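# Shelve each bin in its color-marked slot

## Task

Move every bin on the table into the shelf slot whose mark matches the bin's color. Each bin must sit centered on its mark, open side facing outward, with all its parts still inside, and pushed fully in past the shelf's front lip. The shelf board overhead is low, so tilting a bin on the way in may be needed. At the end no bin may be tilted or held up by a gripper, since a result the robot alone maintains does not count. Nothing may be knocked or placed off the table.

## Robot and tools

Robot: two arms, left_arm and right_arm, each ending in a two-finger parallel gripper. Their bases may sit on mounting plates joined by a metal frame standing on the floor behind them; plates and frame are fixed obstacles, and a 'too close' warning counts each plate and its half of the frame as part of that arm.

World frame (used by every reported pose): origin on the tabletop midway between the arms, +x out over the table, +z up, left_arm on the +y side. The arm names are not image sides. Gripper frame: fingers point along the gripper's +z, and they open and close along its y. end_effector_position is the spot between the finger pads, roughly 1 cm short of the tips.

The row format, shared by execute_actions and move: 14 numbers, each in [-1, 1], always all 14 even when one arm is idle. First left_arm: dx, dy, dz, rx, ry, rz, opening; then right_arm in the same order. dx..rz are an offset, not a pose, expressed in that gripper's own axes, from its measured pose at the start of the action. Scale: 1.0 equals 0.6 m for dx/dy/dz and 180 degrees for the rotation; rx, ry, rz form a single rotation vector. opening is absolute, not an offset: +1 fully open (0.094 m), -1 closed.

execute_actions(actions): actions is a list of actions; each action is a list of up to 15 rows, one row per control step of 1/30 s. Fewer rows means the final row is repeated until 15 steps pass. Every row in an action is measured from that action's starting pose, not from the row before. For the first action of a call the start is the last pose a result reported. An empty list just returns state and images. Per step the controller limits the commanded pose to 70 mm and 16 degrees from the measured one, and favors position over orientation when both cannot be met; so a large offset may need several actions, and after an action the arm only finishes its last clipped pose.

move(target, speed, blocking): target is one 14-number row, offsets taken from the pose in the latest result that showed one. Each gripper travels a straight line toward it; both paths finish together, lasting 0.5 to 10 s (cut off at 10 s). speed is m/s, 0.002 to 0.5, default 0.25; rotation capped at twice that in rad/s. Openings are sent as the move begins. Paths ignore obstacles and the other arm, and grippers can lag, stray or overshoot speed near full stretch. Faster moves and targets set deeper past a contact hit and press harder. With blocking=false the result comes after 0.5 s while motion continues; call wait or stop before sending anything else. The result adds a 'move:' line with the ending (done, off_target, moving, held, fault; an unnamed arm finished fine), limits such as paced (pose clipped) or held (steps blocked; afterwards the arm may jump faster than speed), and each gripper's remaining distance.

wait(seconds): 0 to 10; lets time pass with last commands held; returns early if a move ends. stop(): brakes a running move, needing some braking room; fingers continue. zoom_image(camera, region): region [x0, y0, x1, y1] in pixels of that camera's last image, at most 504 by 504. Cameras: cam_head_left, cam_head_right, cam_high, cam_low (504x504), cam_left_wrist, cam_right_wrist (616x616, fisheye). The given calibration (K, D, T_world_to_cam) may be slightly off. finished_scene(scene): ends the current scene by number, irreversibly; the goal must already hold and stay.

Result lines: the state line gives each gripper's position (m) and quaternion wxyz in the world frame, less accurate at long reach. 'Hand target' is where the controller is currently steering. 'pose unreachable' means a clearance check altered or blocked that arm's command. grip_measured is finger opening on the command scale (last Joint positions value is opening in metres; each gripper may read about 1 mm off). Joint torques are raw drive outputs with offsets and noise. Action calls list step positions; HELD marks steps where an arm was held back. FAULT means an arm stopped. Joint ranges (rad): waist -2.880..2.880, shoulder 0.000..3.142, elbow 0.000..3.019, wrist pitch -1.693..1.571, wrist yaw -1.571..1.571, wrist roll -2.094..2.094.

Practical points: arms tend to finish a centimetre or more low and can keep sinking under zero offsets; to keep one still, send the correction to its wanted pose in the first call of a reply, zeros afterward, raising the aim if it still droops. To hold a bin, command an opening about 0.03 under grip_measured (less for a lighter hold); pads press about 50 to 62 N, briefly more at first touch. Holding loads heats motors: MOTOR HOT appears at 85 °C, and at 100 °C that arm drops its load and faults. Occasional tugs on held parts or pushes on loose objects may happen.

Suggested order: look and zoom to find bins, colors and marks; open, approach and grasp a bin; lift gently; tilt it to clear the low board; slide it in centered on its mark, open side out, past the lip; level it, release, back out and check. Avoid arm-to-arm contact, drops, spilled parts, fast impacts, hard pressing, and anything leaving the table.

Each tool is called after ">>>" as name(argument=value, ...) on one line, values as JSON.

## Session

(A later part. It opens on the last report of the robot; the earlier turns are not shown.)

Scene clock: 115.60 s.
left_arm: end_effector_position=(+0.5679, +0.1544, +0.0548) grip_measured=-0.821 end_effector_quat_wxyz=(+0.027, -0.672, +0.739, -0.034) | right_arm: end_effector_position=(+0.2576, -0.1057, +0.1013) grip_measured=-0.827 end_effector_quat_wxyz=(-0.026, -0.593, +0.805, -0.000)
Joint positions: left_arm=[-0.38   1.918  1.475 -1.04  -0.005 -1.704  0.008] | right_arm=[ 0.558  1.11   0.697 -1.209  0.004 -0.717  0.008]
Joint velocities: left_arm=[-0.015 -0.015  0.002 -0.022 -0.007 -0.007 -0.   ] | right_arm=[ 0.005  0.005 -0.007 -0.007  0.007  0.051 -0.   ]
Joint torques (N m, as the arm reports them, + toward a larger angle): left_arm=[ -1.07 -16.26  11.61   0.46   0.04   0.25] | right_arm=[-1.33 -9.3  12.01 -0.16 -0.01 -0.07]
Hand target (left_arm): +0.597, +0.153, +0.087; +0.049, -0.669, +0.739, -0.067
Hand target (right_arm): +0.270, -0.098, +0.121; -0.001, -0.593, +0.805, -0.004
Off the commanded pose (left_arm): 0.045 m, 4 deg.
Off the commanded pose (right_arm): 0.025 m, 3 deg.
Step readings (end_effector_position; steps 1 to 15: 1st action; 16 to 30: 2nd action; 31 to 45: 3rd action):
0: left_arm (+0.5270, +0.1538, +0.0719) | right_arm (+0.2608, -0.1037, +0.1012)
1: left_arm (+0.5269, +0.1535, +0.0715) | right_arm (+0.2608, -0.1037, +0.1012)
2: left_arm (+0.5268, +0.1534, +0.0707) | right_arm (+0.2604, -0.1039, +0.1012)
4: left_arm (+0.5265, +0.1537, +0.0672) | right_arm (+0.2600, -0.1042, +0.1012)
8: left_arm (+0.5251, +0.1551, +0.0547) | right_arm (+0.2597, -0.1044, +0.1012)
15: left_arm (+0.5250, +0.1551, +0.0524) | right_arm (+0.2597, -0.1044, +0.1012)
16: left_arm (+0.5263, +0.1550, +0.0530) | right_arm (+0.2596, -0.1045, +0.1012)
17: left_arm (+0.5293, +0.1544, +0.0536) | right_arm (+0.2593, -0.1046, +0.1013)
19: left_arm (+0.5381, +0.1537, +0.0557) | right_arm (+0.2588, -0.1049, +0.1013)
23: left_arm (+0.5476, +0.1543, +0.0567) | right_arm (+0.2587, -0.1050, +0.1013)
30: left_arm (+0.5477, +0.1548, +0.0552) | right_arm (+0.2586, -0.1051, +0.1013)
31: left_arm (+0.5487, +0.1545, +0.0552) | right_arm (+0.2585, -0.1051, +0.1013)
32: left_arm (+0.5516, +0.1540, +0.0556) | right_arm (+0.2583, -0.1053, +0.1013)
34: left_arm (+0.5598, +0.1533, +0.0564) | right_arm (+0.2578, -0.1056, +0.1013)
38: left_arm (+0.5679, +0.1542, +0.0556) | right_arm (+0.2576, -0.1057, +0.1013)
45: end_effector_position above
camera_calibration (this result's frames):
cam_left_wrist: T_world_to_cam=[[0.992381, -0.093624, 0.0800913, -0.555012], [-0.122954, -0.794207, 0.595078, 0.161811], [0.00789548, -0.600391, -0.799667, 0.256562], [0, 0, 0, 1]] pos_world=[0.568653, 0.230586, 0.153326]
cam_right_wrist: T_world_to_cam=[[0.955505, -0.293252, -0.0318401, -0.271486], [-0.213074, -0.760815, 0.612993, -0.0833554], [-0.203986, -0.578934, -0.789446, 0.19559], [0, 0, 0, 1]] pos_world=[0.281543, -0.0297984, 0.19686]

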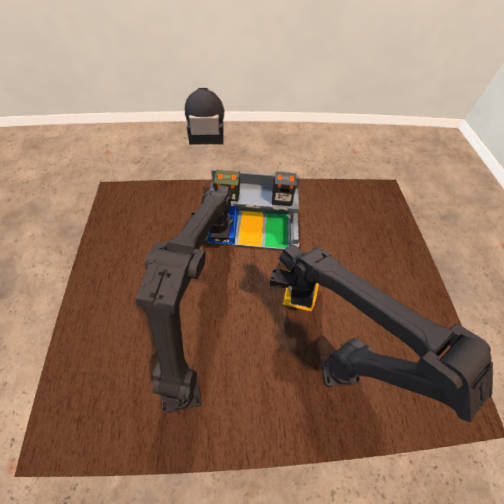

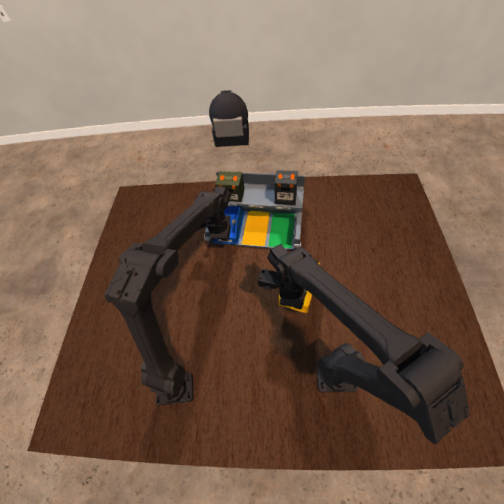

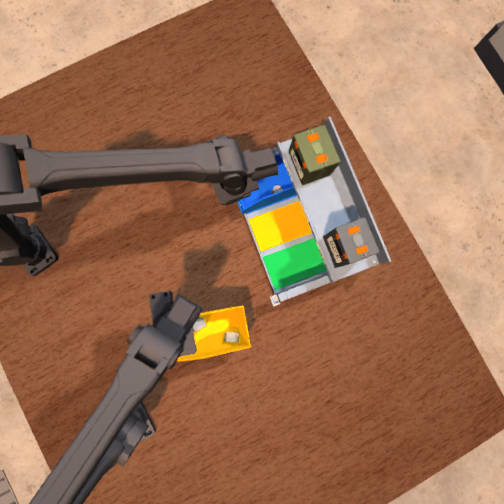

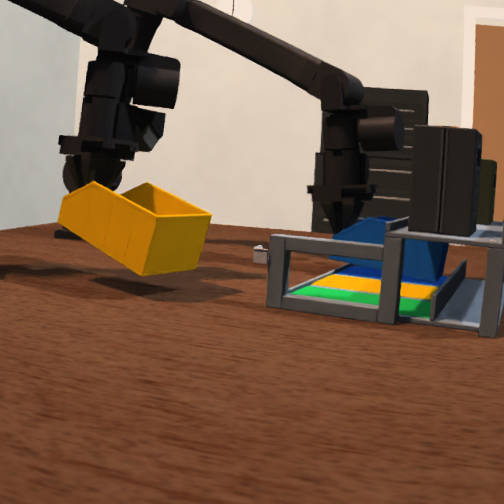

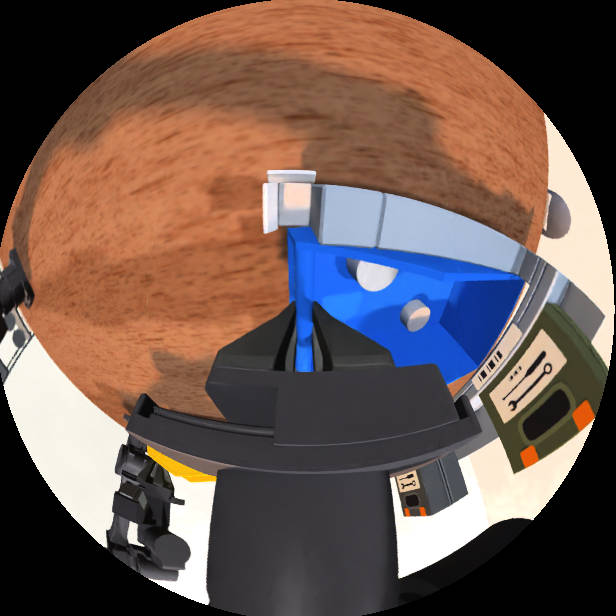

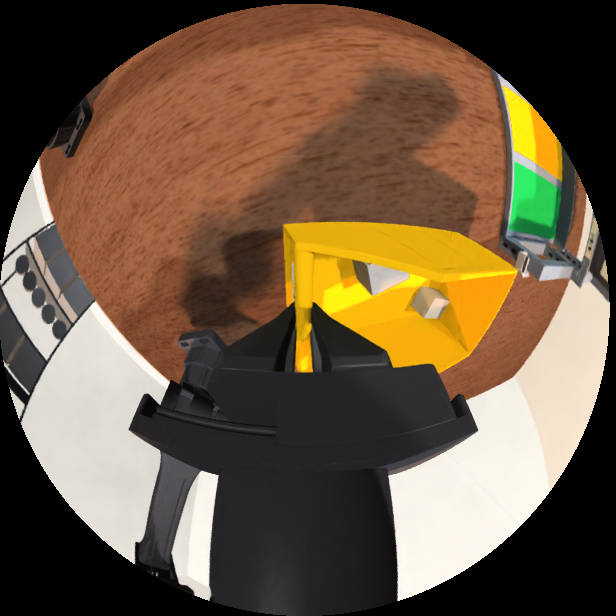

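Need ~2 cm more, ~5 mm toward -y.

>>> execute_actions(actions=[[[0.012,-0.088,-0.036,0.028,0,0.012,-1,-0.015,-0.015,-0.035,0.015,-0.015,0,-1]],[[0.006,-0.06,-0.025,0.02,0,0.003,-1,-0.015,-0.015,-0.035,0.015,-0.015,0,-1]]])

>>> zoom_image(camera="cam_low", region=[250,130,504,330])

>>> zoom_image(camera="cam_high", region=[170,120,350,270])

Scene clock: 121.50 s.
left_arm: end_effector_position=(+0.5927, +0.1515, +0.0413) grip_measured=-0.821 end_effector_quat_wxyz=(+0.035, -0.666, +0.745, -0.030) | right_arm: end_effector_position=(+0.2580, -0.1054, +0.1049) grip_measured=-0.827 end_effector_quat_wxyz=(-0.018, -0.593, +0.805, -0.001)
Joint positions: left_arm=[-0.38   1.99   1.551 -1.042 -0.022 -1.687  0.008] | right_arm=[ 0.558  1.095  0.697 -1.209  0.004 -0.717  0.008]
Joint velocities: left_arm=[ 0.005 -0.005 -0.007 -0.002  0.007  0.037  0.   ] | right_arm=[-0.015 -0.005 -0.007  0.007  0.007  0.022  0.   ]
Joint torques (N m, as the arm reports them, + toward a larger angle): left_arm=[ -1.02 -16.94  11.57   0.66  -0.15   0.18] | right_arm=[ -1.26 -10.37  11.26   0.36   0.05  -0.07]
Hand target (left_arm): +0.619, +0.145, +0.068; +0.056, -0.661, +0.746, -0.058
Hand target (right_arm): +0.270, -0.099, +0.123; +0.011, -0.593, +0.805, -0.005
Off the commanded pose (left_arm): 0.040 m, 4 deg.
Off the commanded pose (right_arm): 0.023 m, 3 deg.
Step readings (end_effector_position; steps 1 to 15: 1st action; 16 to 30: 2nd action):
0: left_arm (+0.5679, +0.1544, +0.0548) | right_arm (+0.2576, -0.1057, +0.1013)
1: left_arm (+0.5690, +0.1547, +0.0545) | right_arm (+0.2577, -0.1057, +0.1014)
2: left_arm (+0.5723, +0.1545, +0.0546) | right_arm (+0.2577, -0.1056, +0.1016)
4: left_arm (+0.5811, +0.1529, +0.0536) | right_arm (+0.2577, -0.1056, +0.1022)
8: left_arm (+0.5882, +0.1513, +0.0497) | right_arm (+0.2578, -0.1056, +0.1031)
15: left_arm (+0.5881, +0.1514, +0.0489) | right_arm (+0.2578, -0.1056, +0.1031)
16: left_arm (+0.5886, +0.1517, +0.0486) | right_arm (+0.2578, -0.1055, +0.1032)
17: left_arm (+0.5898, +0.1517, +0.0484) | right_arm (+0.2579, -0.1055, +0.1034)
19: left_arm (+0.5923, +0.1514, +0.0462) | right_arm (+0.2579, -0.1055, +0.1041)
23: left_arm (+0.5927, +0.1515, +0.0418) | right_arm (+0.2580, -0.1054, +0.1049)
30: end_effector_position above
camera_calibration (this result's frames):
cam_left_wrist: T_world_to_cam=[[0.990285, -0.110532, 0.0843669, -0.575171], [-0.139007, -0.802105, 0.580779, 0.181861], [0.00347673, -0.586864, -0.809678, 0.244881], [0, 0, 0, 1]] pos_world=[0.594012, 0.226009, 0.141179]
cam_right_wrist: T_world_to_cam=[[0.955853, -0.293037, -0.0217831, -0.272772], [-0.220974, -0.765694, 0.604056, -0.0828016], [-0.19369, -0.572575, -0.796644, 0.197328], [0, 0, 0, 1]] pos_world=[0.280653, -0.0303478, 0.201276]

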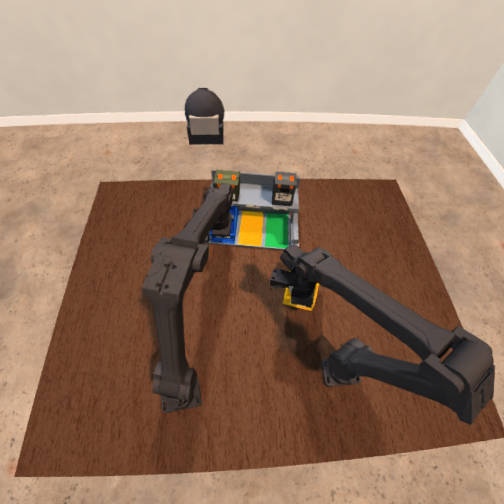

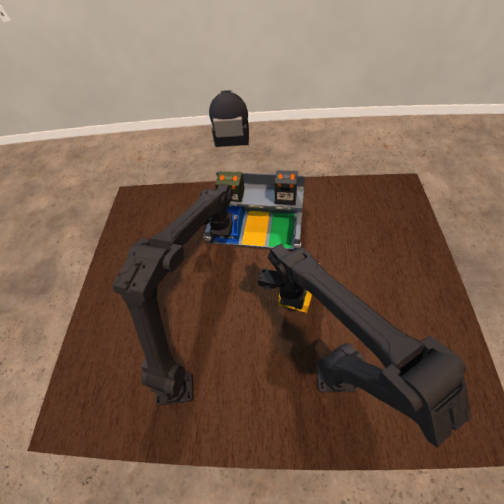

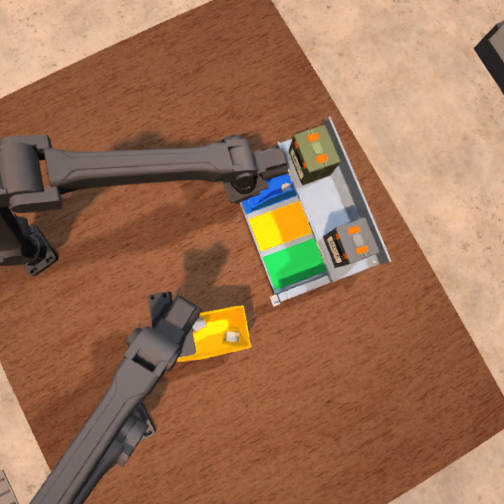

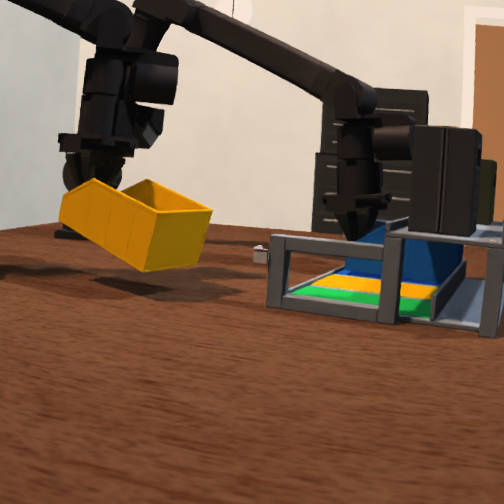

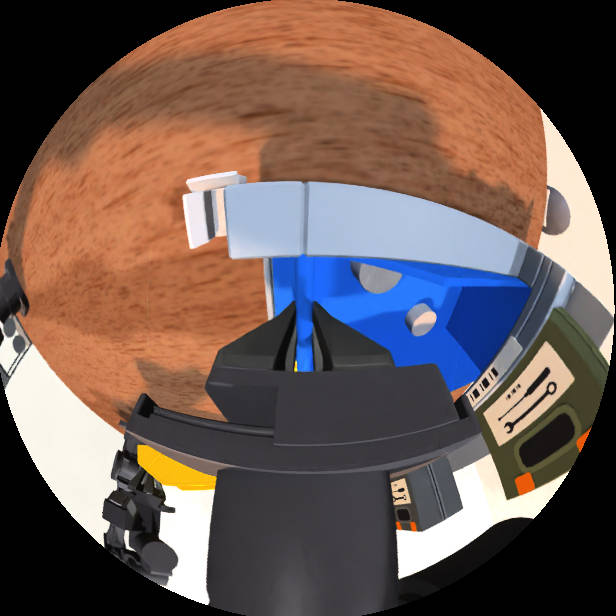

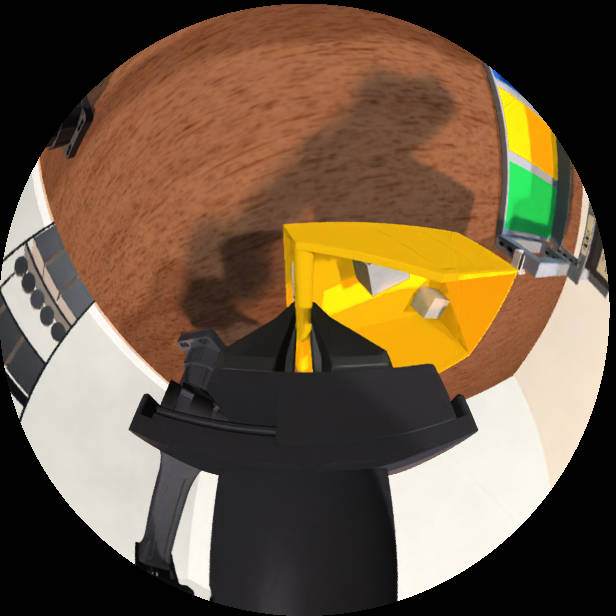

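Region (250, 130, 504, 330) of cam_low's 504x504 image, scaled by 1.984, with more detail than that image has; it fills the top 397 rows of this view, and the rest is white.

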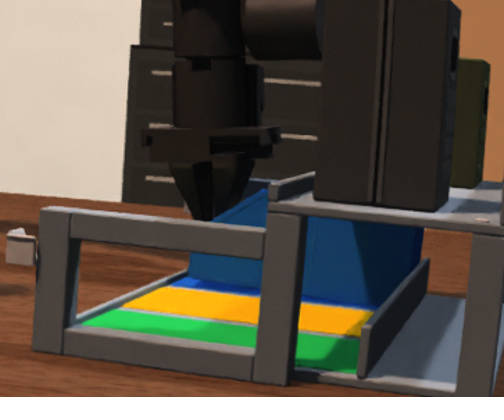

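Region (170, 120, 350, 270) of cam_high's 504x504 image, scaled by 2.800, with more detail than that image has.

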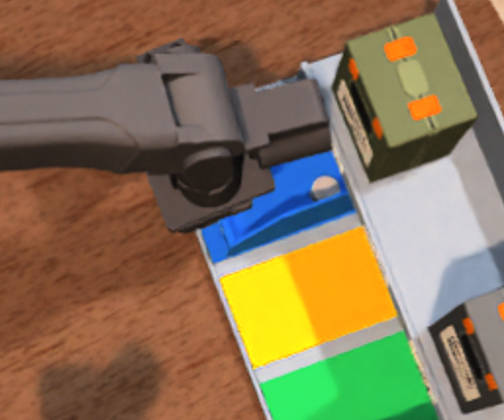

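Bin sits against the rail; shift sideways.

>>> execute_actions(actions=[[[0.025,-0.03,-0.03,0.02,0.005,0.005,-1,-0.015,-0.015,-0.035,0.015,-0.015,0,-1]],[[0.005,-0.03,-0.015,0.015,0.003,0,-1,-0.015,-0.015,-0.035,0.015,-0.015,0,-1]]])

>>> zoom_image(camera="cam_high", region=[210,140,330,240])

Scene clock: 127.27 s.
left_arm: end_effector_position=(+0.5924, +0.1502, +0.0414) grip_measured=-0.821 end_effector_quat_wxyz=(+0.035, -0.665, +0.745, -0.030) | right_arm: end_effector_position=(+0.2583, -0.1052, +0.1085) grip_measured=-0.827 end_effector_quat_wxyz=(-0.010, -0.593, +0.805, -0.001)
Joint positions: left_arm=[-0.382  1.99   1.551 -1.042 -0.022 -1.687  0.008] | right_arm=[ 0.558  1.079  0.697 -1.209  0.004 -0.717  0.008]
Joint velocities: left_arm=[ 0.005 -0.015 -0.022 -0.002  0.022  0.007 -0.   ] | right_arm=[ 0.005 -0.005 -0.007 -0.002  0.022 -0.022  0.   ]
Joint torques (N m, as the arm reports them, + toward a larger angle): left_arm=[ -1.76 -16.6    9.01   1.47   0.05   0.13] | right_arm=[ -1.23 -10.05  11.37   0.4    0.05  -0.06]
Hand target (left_arm): +0.608, +0.145, +0.052; +0.047, -0.664, +0.745, -0.051
Hand target (right_arm): +0.270, -0.099, +0.127; +0.019, -0.593, +0.805, -0.006
Off the commanded pose (left_arm): 0.020 m, 3 deg.
Off the commanded pose (right_arm): 0.023 m, 3 deg.
Step readings (end_effector_position; steps 1 to 15: 1st action; 16 to 30: 2nd action):
0: left_arm (+0.5927, +0.1515, +0.0413) | right_arm (+0.2580, -0.1054, +0.1049)
1: left_arm (+0.5925, +0.1511, +0.0413) | right_arm (+0.2580, -0.1054, +0.1049)
2: left_arm (+0.5926, +0.1508, +0.0414) | right_arm (+0.2580, -0.1054, +0.1052)
4: left_arm (+0.5925, +0.1504, +0.0414) | right_arm (+0.2581, -0.1054, +0.1058)
8: left_arm (+0.5924, +0.1501, +0.0414) | right_arm (+0.2582, -0.1053, +0.1066)
15: left_arm (+0.5924, +0.1501, +0.0414) | right_arm (+0.2582, -0.1053, +0.1067)
16: left_arm (+0.5924, +0.1501, +0.0414) | right_arm (+0.2582, -0.1053, +0.1068)
17: left_arm (+0.5924, +0.1502, +0.0414) | right_arm (+0.2582, -0.1053, +0.1070)
19: left_arm (+0.5924, +0.1502, +0.0414) | right_arm (+0.2582, -0.1053, +0.1076)
23: left_arm (+0.5924, +0.1502, +0.0414) | right_arm (+0.2583, -0.1052, +0.1085)
30: end_effector_position above
camera_calibration (this result's frames):
cam_left_wrist: T_world_to_cam=[[0.989995, -0.112788, 0.0847889, -0.574621], [-0.141081, -0.801954, 0.580488, 0.181995], [0.00252473, -0.586642, -0.809842, 0.244659], [0, 0, 0, 1]] pos_world=[0.593931, 0.224669, 0.14121]
cam_right_wrist: T_world_to_cam=[[0.956074, -0.292901, -0.0114694, -0.274101], [-0.228951, -0.77062, 0.594749, -0.0822054], [-0.183041, -0.565998, -0.80383, 0.199093], [0, 0, 0, 1]] pos_world=[0.279682, -0.0309475, 0.205785]

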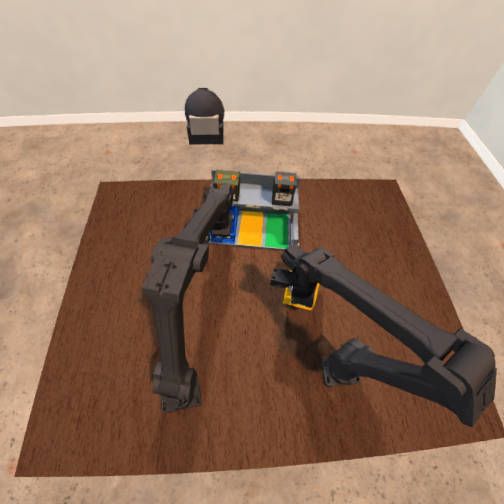

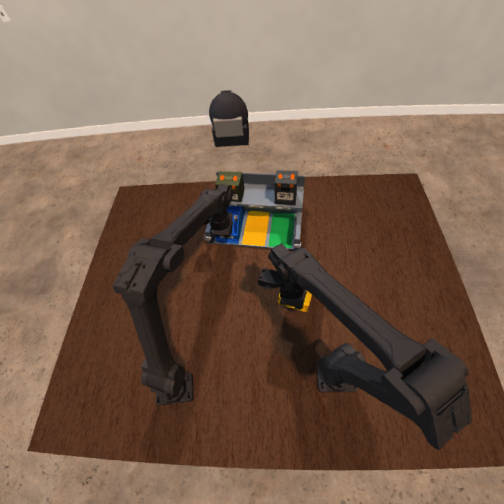

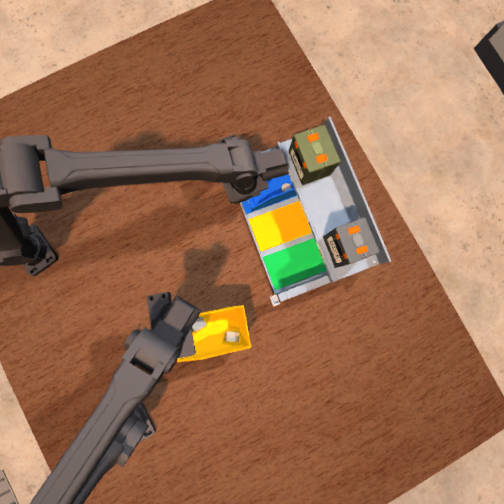

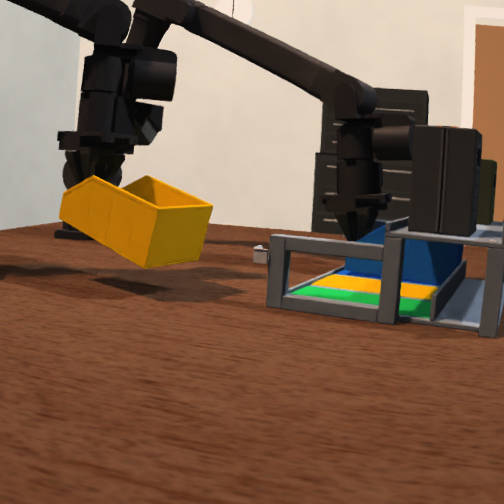

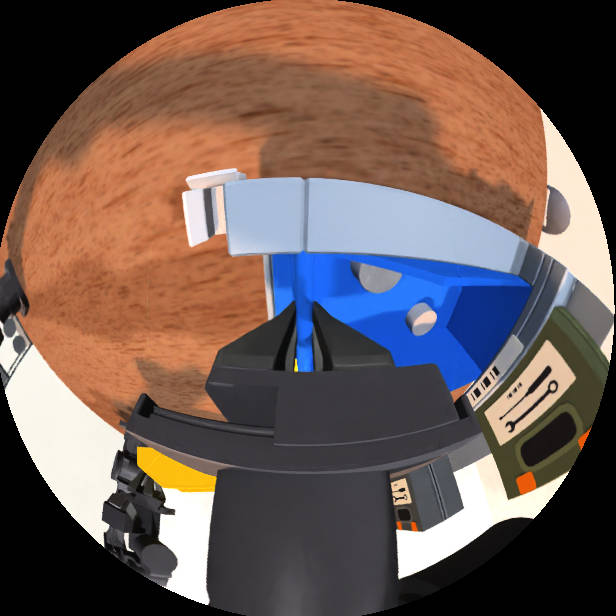

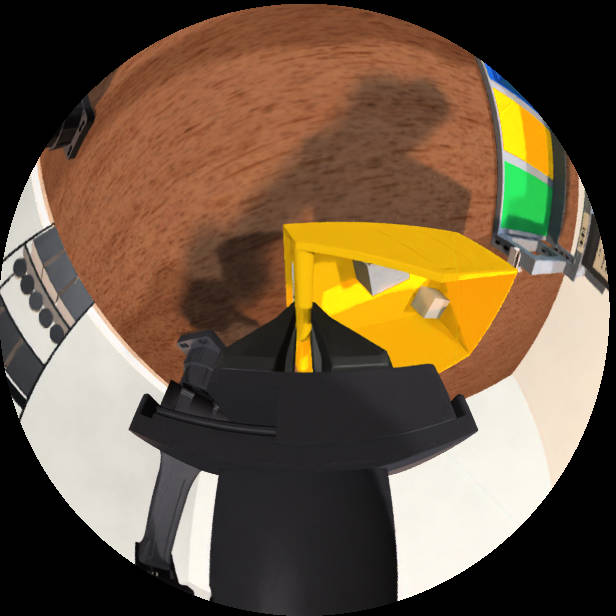

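Region (210, 140, 330, 240) of cam_high's 504x504 image, scaled by 4.200, with more detail than that image has.

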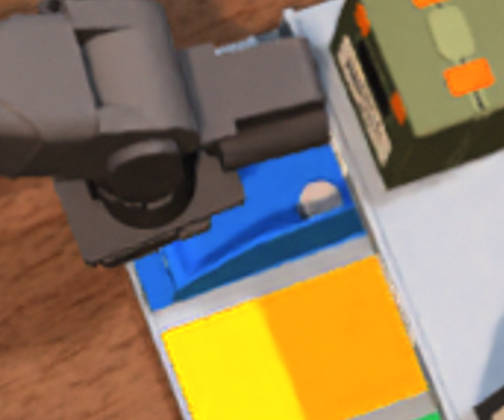

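>>> execute_actions(actions=[[[0.026,-0.02,-0.004,0.01,0,0,-1,-0.015,-0.015,-0.035,0.015,-0.015,0,-1]],[[0.005,-0.02,-0.01,0.01,0,0,-0.55,-0.015,-0.015,-0.035,0.015,-0.015,0,-1]],[[0.005,-0.04,-0.09,0.03,0,0,-0.55,-0.015,-0.015,-0.035,0.015,-0.015,0,-1]],[[0,-0.03,-0.1,0.03,0,0,-0.55,-0.015,-0.015,-0.035,0.015,-0.015,0,-1]]])

>>> move(target=[-0.3,0.4,-0.2,0,0,0,0,-0.29,-0.15,-0.08,0.05,-0.02,-0.057,-1], speed=0.15)

>>> zoom_image(camera="cam_head_left", region=[190,170,310,270])

Scene clock: 135.27 s.
left_arm: end_effector_position=(+0.5965, +0.1504, +0.1130) grip_measured=-0.551 end_effector_quat_wxyz=(+0.080, -0.667, +0.738, -0.067) | right_arm: end_effector_position=(+0.2588, -0.1049, +0.1158) grip_measured=-0.827 end_effector_quat_wxyz=(+0.006, -0.593, +0.805, -0.003)
Joint positions: left_arm=[-0.39   1.868  1.551 -1.053 -0.056 -1.704  0.021] | right_arm=[ 0.558  1.047  0.697 -1.209  0.004 -0.717  0.008]
Joint velocities: left_arm=[ 0.005 -0.015 -0.002 -0.032  0.007  0.066  0.   ] | right_arm=[-0.005 -0.015 -0.007  0.002  0.007 -0.007 -0.001]
Joint torques (N m, as the arm reports them, + toward a larger angle): left_arm=[ -1.33 -16.27   9.51   0.03  -0.2    0.16] | right_arm=[-1.25 -8.92 11.28  0.45  0.05 -0.06]
Hand target (left_arm): +0.604, +0.147, +0.130; +0.088, -0.665, +0.738, -0.077
Hand target (right_arm): +0.270, -0.099, +0.135; +0.035, -0.593, +0.804, -0.007
Off the commanded pose (left_arm): 0.019 m, 1 deg.
Off the commanded pose (right_arm): 0.023 m, 3 deg.
Step readings (end_effector_position; steps 1 to 15: 1st action; 16 to 30: 2nd action; 31 to 45: 3rd action; 46 to 60: 4th action):
0: left_arm (+0.5924, +0.1502, +0.0414) | right_arm (+0.2583, -0.1052, +0.1085)
1: left_arm (+0.5925, +0.1504, +0.0411) | right_arm (+0.2583, -0.1052, +0.1085)
2: left_arm (+0.5924, +0.1502, +0.0412) | right_arm (+0.2583, -0.1052, +0.1087)
4: left_arm (+0.5920, +0.1490, +0.0405) | right_arm (+0.2584, -0.1052, +0.1093)
8: left_arm (+0.5915, +0.1476, +0.0394) | right_arm (+0.2585, -0.1052, +0.1102)
15: left_arm (+0.5915, +0.1476, +0.0392) | right_arm (+0.2585, -0.1052, +0.1103)
16: left_arm (+0.5915, +0.1478, +0.0392) | right_arm (+0.2585, -0.1052, +0.1104)
17: left_arm (+0.5915, +0.1478, +0.0392) | right_arm (+0.2585, -0.1051, +0.1106)
19: left_arm (+0.5915, +0.1478, +0.0392) | right_arm (+0.2585, -0.1051, +0.1112)
23: left_arm (+0.5916, +0.1478, +0.0392) | right_arm (+0.2586, -0.1051, +0.1121)
30: left_arm (+0.5916, +0.1478, +0.0392) | right_arm (+0.2586, -0.1051, +0.1121)
31: left_arm (+0.5919, +0.1485, +0.0403) | right_arm (+0.2586, -0.1051, +0.1122)
32: left_arm (+0.5920, +0.1491, +0.0419) | right_arm (+0.2586, -0.1051, +0.1124)
34: left_arm (+0.5928, +0.1493, +0.0479) | right_arm (+0.2587, -0.1050, +0.1130)
38: left_arm (+0.5947, +0.1489, +0.0622) | right_arm (+0.2587, -0.1050, +0.1139)
45: left_arm (+0.5949, +0.1489, +0.0678) | right_arm (+0.2587, -0.1050, +0.1139)
46: left_arm (+0.5952, +0.1496, +0.0698) | right_arm (+0.2587, -0.1050, +0.1140)
47: left_arm (+0.5950, +0.1502, +0.0722) | right_arm (+0.2587, -0.1050, +0.1143)
49: left_arm (+0.5957, +0.1505, +0.0818) | right_arm (+0.2588, -0.1050, +0.1149)
53: left_arm (+0.5967, +0.1504, +0.1044) | right_arm (+0.2588, -0.1049, +0.1158)
60: end_effector_position above
camera_calibration (this result's frames):
cam_left_wrist: T_world_to_cam=[[0.974959, -0.100086, 0.198589, -0.590458], [-0.196391, -0.806457, 0.557726, 0.177364], [0.104333, -0.582761, -0.805918, 0.241044], [0, 0, 0, 1]] pos_world=[0.585356, 0.224411, 0.212599]
cam_right_wrist: T_world_to_cam=[[0.956102, -0.292884, 0.0094154, -0.276826], [-0.244714, -0.780356, 0.575465, -0.080911], [-0.161197, -0.552507, -0.817772, 0.202608], [0, 0, 0, 1]] pos_world=[0.277533, -0.0322748, 0.214855]

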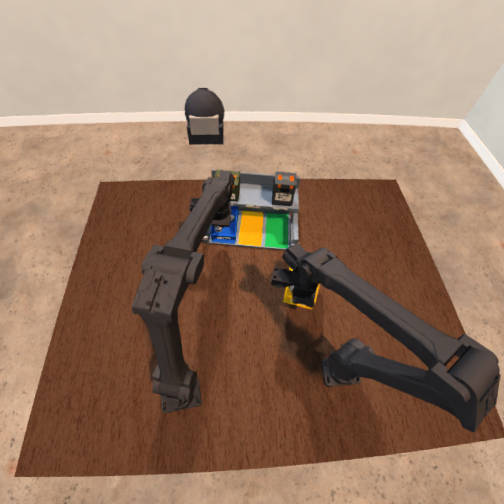

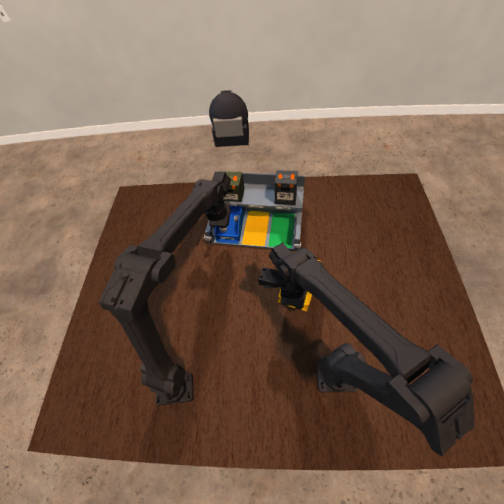

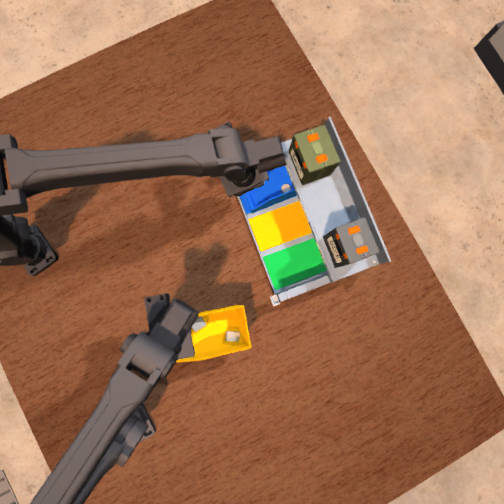

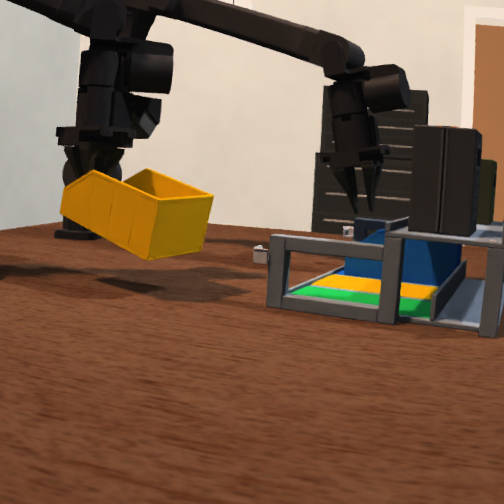

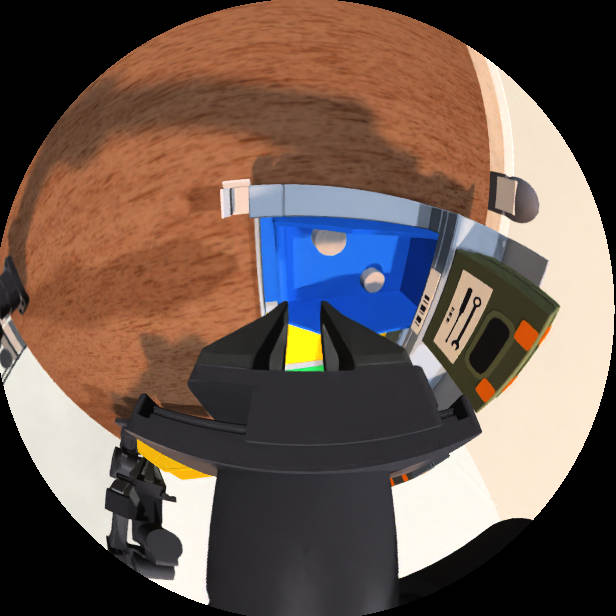

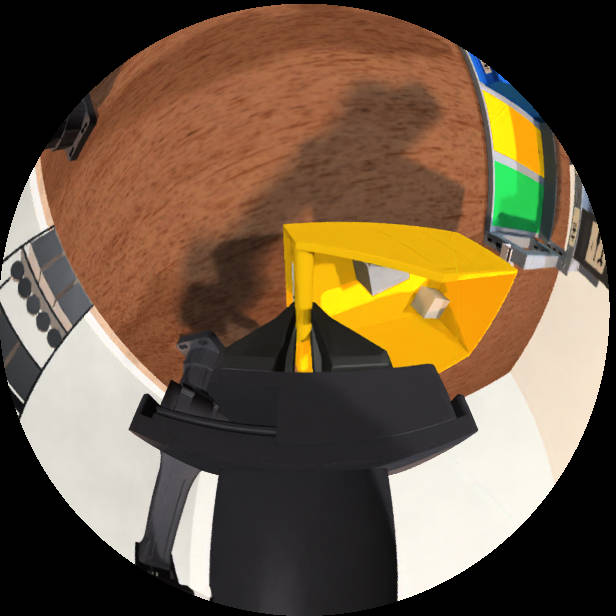

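Scene clock: 137.93 s.
left_arm: end_effector_position=(+0.3571, +0.3517, +0.1824) grip_measured=-0.001 end_effector_quat_wxyz=(+0.080, -0.673, +0.732, -0.070) | right_arm: end_effector_position=(+0.3677, +0.0090, +0.1293) grip_measured=-0.827 end_effector_quat_wxyz=(+0.018, -0.656, +0.753, -0.039)
Joint positions: left_arm=[ 0.051  1.171  0.952 -1.141  0.037 -1.288  0.047] | right_arm=[ 0.686  1.446  1.07  -1.155  0.076 -0.753  0.008]
Joint velocities: left_arm=[-0.015 -0.005 -0.002  0.002  0.007 -0.007  0.   ] | right_arm=[ 0.015 -0.015 -0.017  0.002  0.007  0.066  0.001]
Joint torques (N m, as the arm reports them, + toward a larger angle): left_arm=[-1.31 -6.7   7.52  0.21  0.08  0.29] | right_arm=[ -0.42 -15.36  15.03   1.57   0.38  -0.14]
Hand target (left_arm): +0.354, +0.351, +0.185; -0.078, +0.667, -0.737, +0.069
Hand target (right_arm): +0.392, +0.033, +0.167; +0.077, -0.660, +0.746, -0.046
Off the commanded pose (left_arm): 0.004 m, 1 deg.
Off the commanded pose (right_arm): 0.053 m, 7 deg.
move: off_target (right_arm)
camera_calibration (this result's frames):
cam_left_wrist: T_world_to_cam=[[0.975437, -0.0836419, 0.203782, -0.357595], [-0.18625, -0.807124, 0.560234, 0.250152], [0.117618, -0.584427, -0.802876, 0.434516], [0, 0, 0, 1]] pos_world=[0.344295, 0.425937, 0.28159]
cam_right_wrist: T_world_to_cam=[[0.98791, -0.132145, 0.081062, -0.370077], [-0.154282, -0.78687, 0.597522, -0.00913974], [-0.0151743, -0.602805, -0.797745, 0.238364], [0, 0, 0, 1]] pos_world=[0.367809, 0.0875915, 0.225614]

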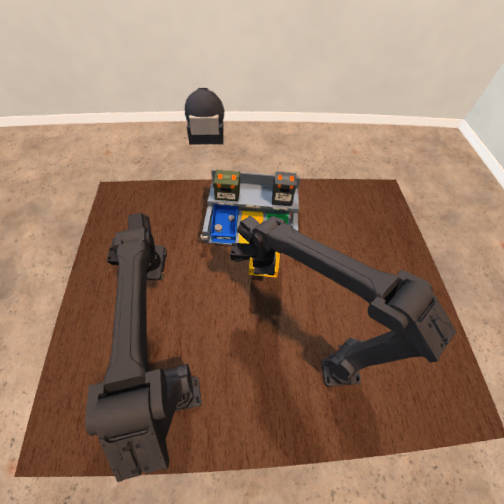

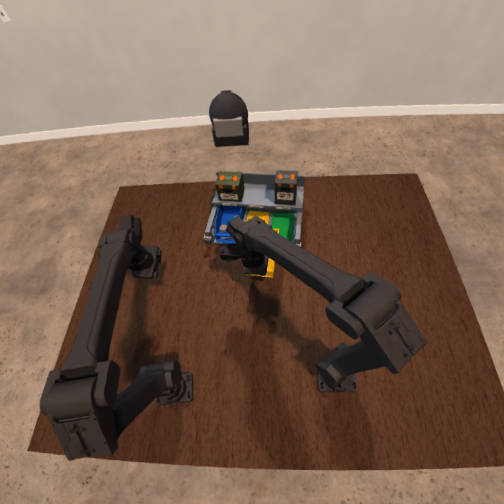

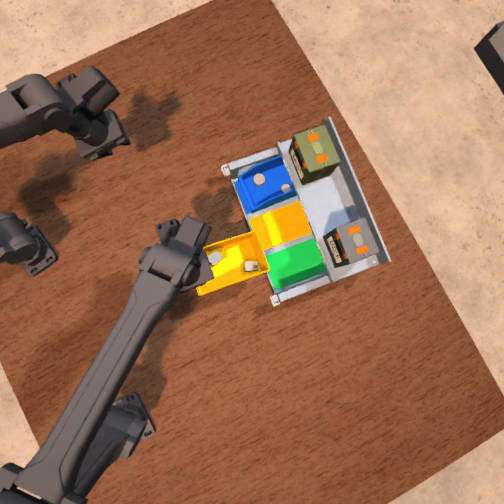

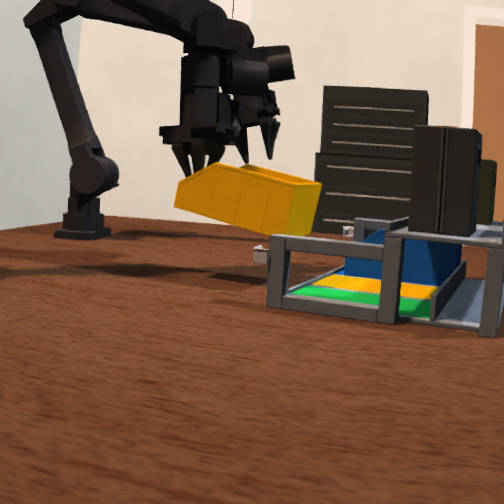

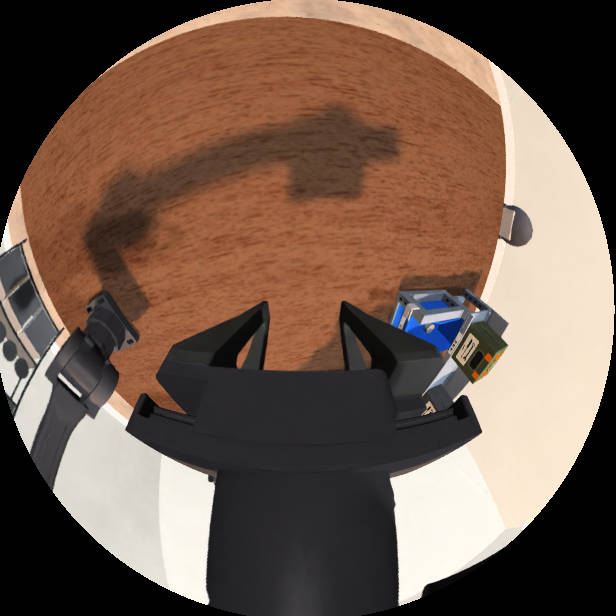

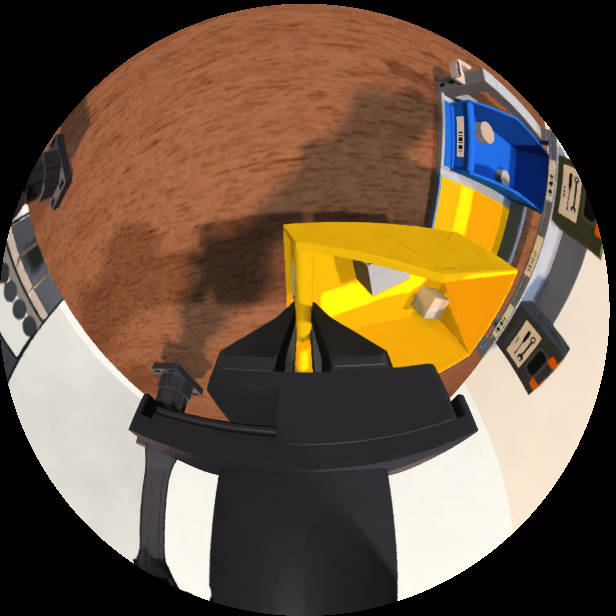

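Region (190, 170, 310, 270) of cam_head_left's 504x504 image, scaled by 4.200, with more detail than that image has.

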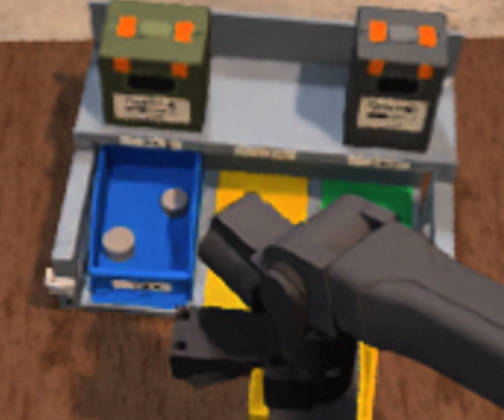

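>>> move(target=[0,0,0,0,0,0,0,-0.125,-0.235,0.02,0.025,-0.033,-0.008,-1], speed=0.08)

>>> zoom_image(camera="cam_high", region=[190,150,350,290])

Scene clock: 145.23 s.
left_arm: end_effector_position=(+0.3571, +0.3517, +0.1824) grip_measured=-0.001 end_effector_quat_wxyz=(+0.081, -0.672, +0.733, -0.070) | right_arm: end_effector_position=(+0.4803, +0.0467, +0.0864) grip_measured=-0.827 end_effector_quat_wxyz=(+0.020, -0.669, +0.743, -0.025)
Joint positions: left_arm=[ 0.051  1.171  0.952 -1.141  0.037 -1.286  0.047] | right_arm=[ 0.595  1.765  1.341 -1.1    0.043 -0.877  0.008]
Joint velocities: left_arm=[-0.005 -0.005 -0.022 -0.017 -0.037 -0.125 -0.   ] | right_arm=[-0.005 -0.015 -0.002 -0.002 -0.037 -0.022  0.001]
Joint torques (N m, as the arm reports them, + toward a larger angle): left_arm=[-1.06 -5.75  7.58  0.83 -0.01  0.07] | right_arm=[ -2.05 -22.5   14.97   1.64   0.    -0.2 ]
Hand target (left_arm): +0.357, +0.352, +0.182; -0.080, +0.673, -0.732, +0.070
Hand target (right_arm): +0.515, +0.062, +0.130; +0.083, -0.666, +0.741, -0.036
Off the commanded pose (left_arm): 0.000 m, 0 deg.
Off the commanded pose (right_arm): 0.058 m, 7 deg.
move: off_target (right_arm)
camera_calibration (this result's frames):
cam_left_wrist: T_world_to_cam=[[0.975218, -0.0863025, 0.203718, -0.35657], [-0.188347, -0.806952, 0.559781, 0.250923], [0.11608, -0.584278, -0.803209, 0.435073], [0, 0, 0, 1]] pos_world=[0.34449, 0.425914, 0.281632]
cam_right_wrist: T_world_to_cam=[[0.992957, -0.100917, 0.0620681, -0.475076], [-0.118154, -0.804845, 0.581604, 0.048361], [-0.00873856, -0.584842, -0.8111, 0.225781], [0, 0, 0, 1]] pos_world=[0.479417, 0.123026, 0.184491]

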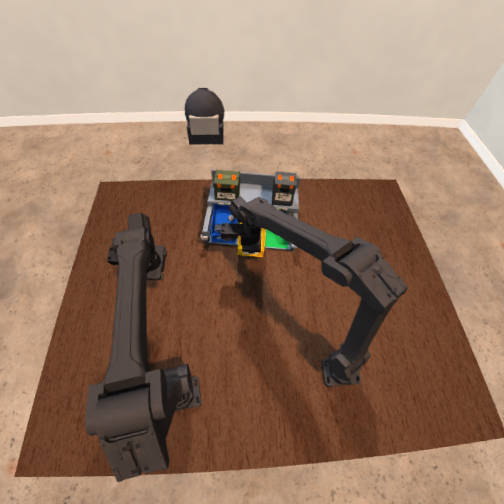

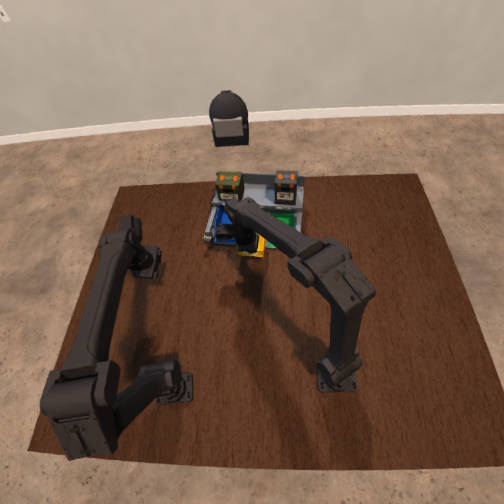

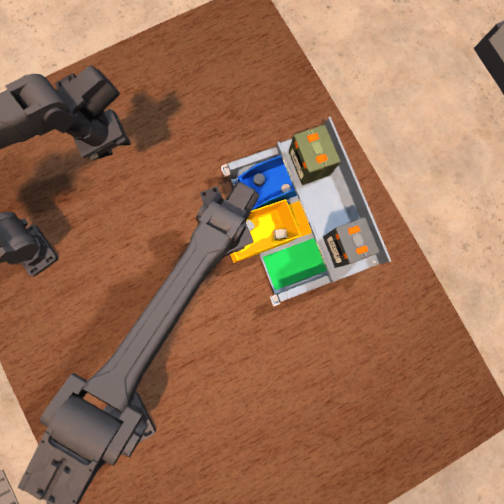

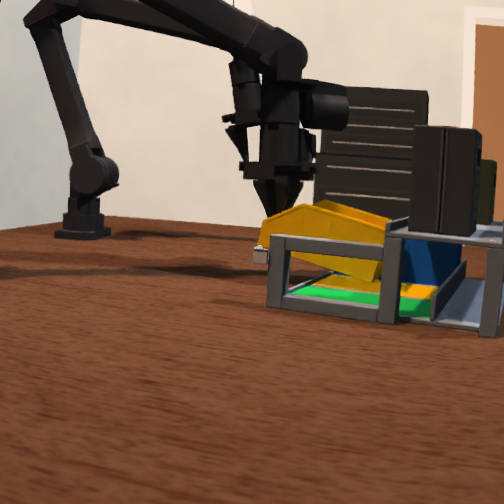

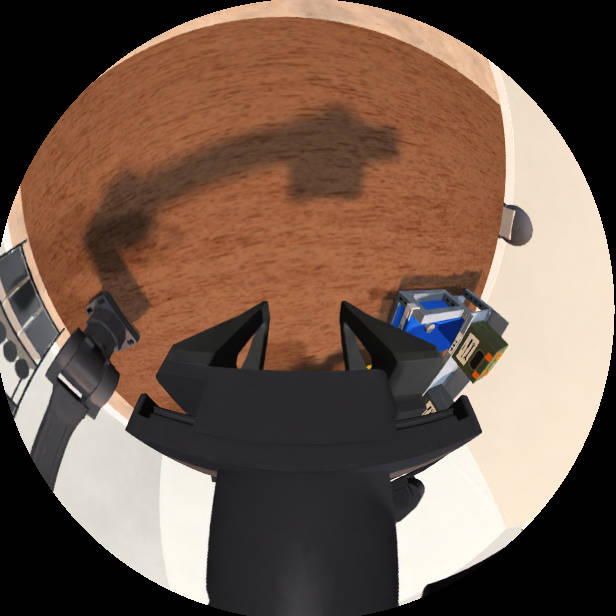

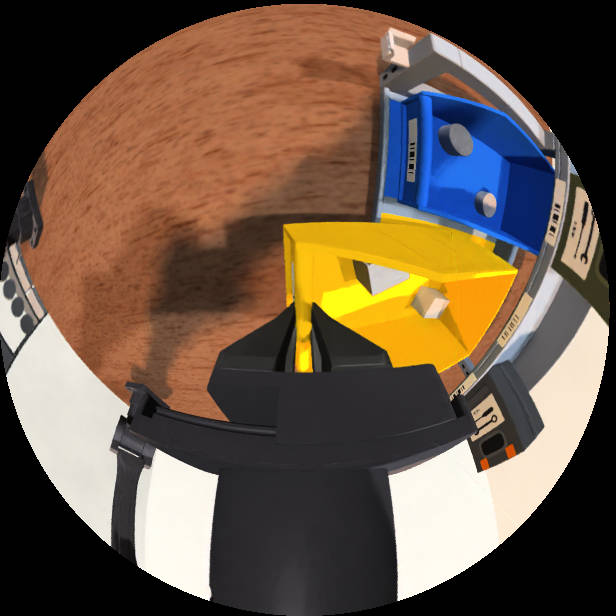

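Region (190, 150, 350, 290) of cam_high's 504x504 image, scaled by 3.150, with more detail than that image has; it fills the top 441 rows of this view, and the rest is white.

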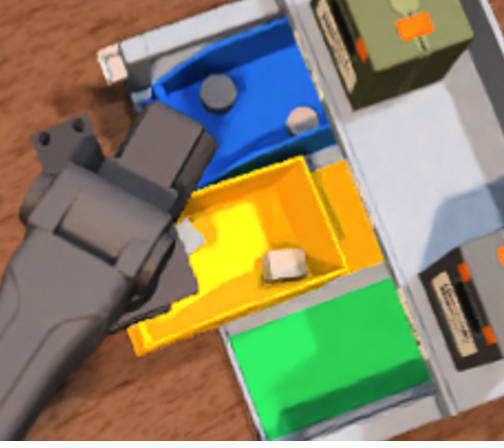

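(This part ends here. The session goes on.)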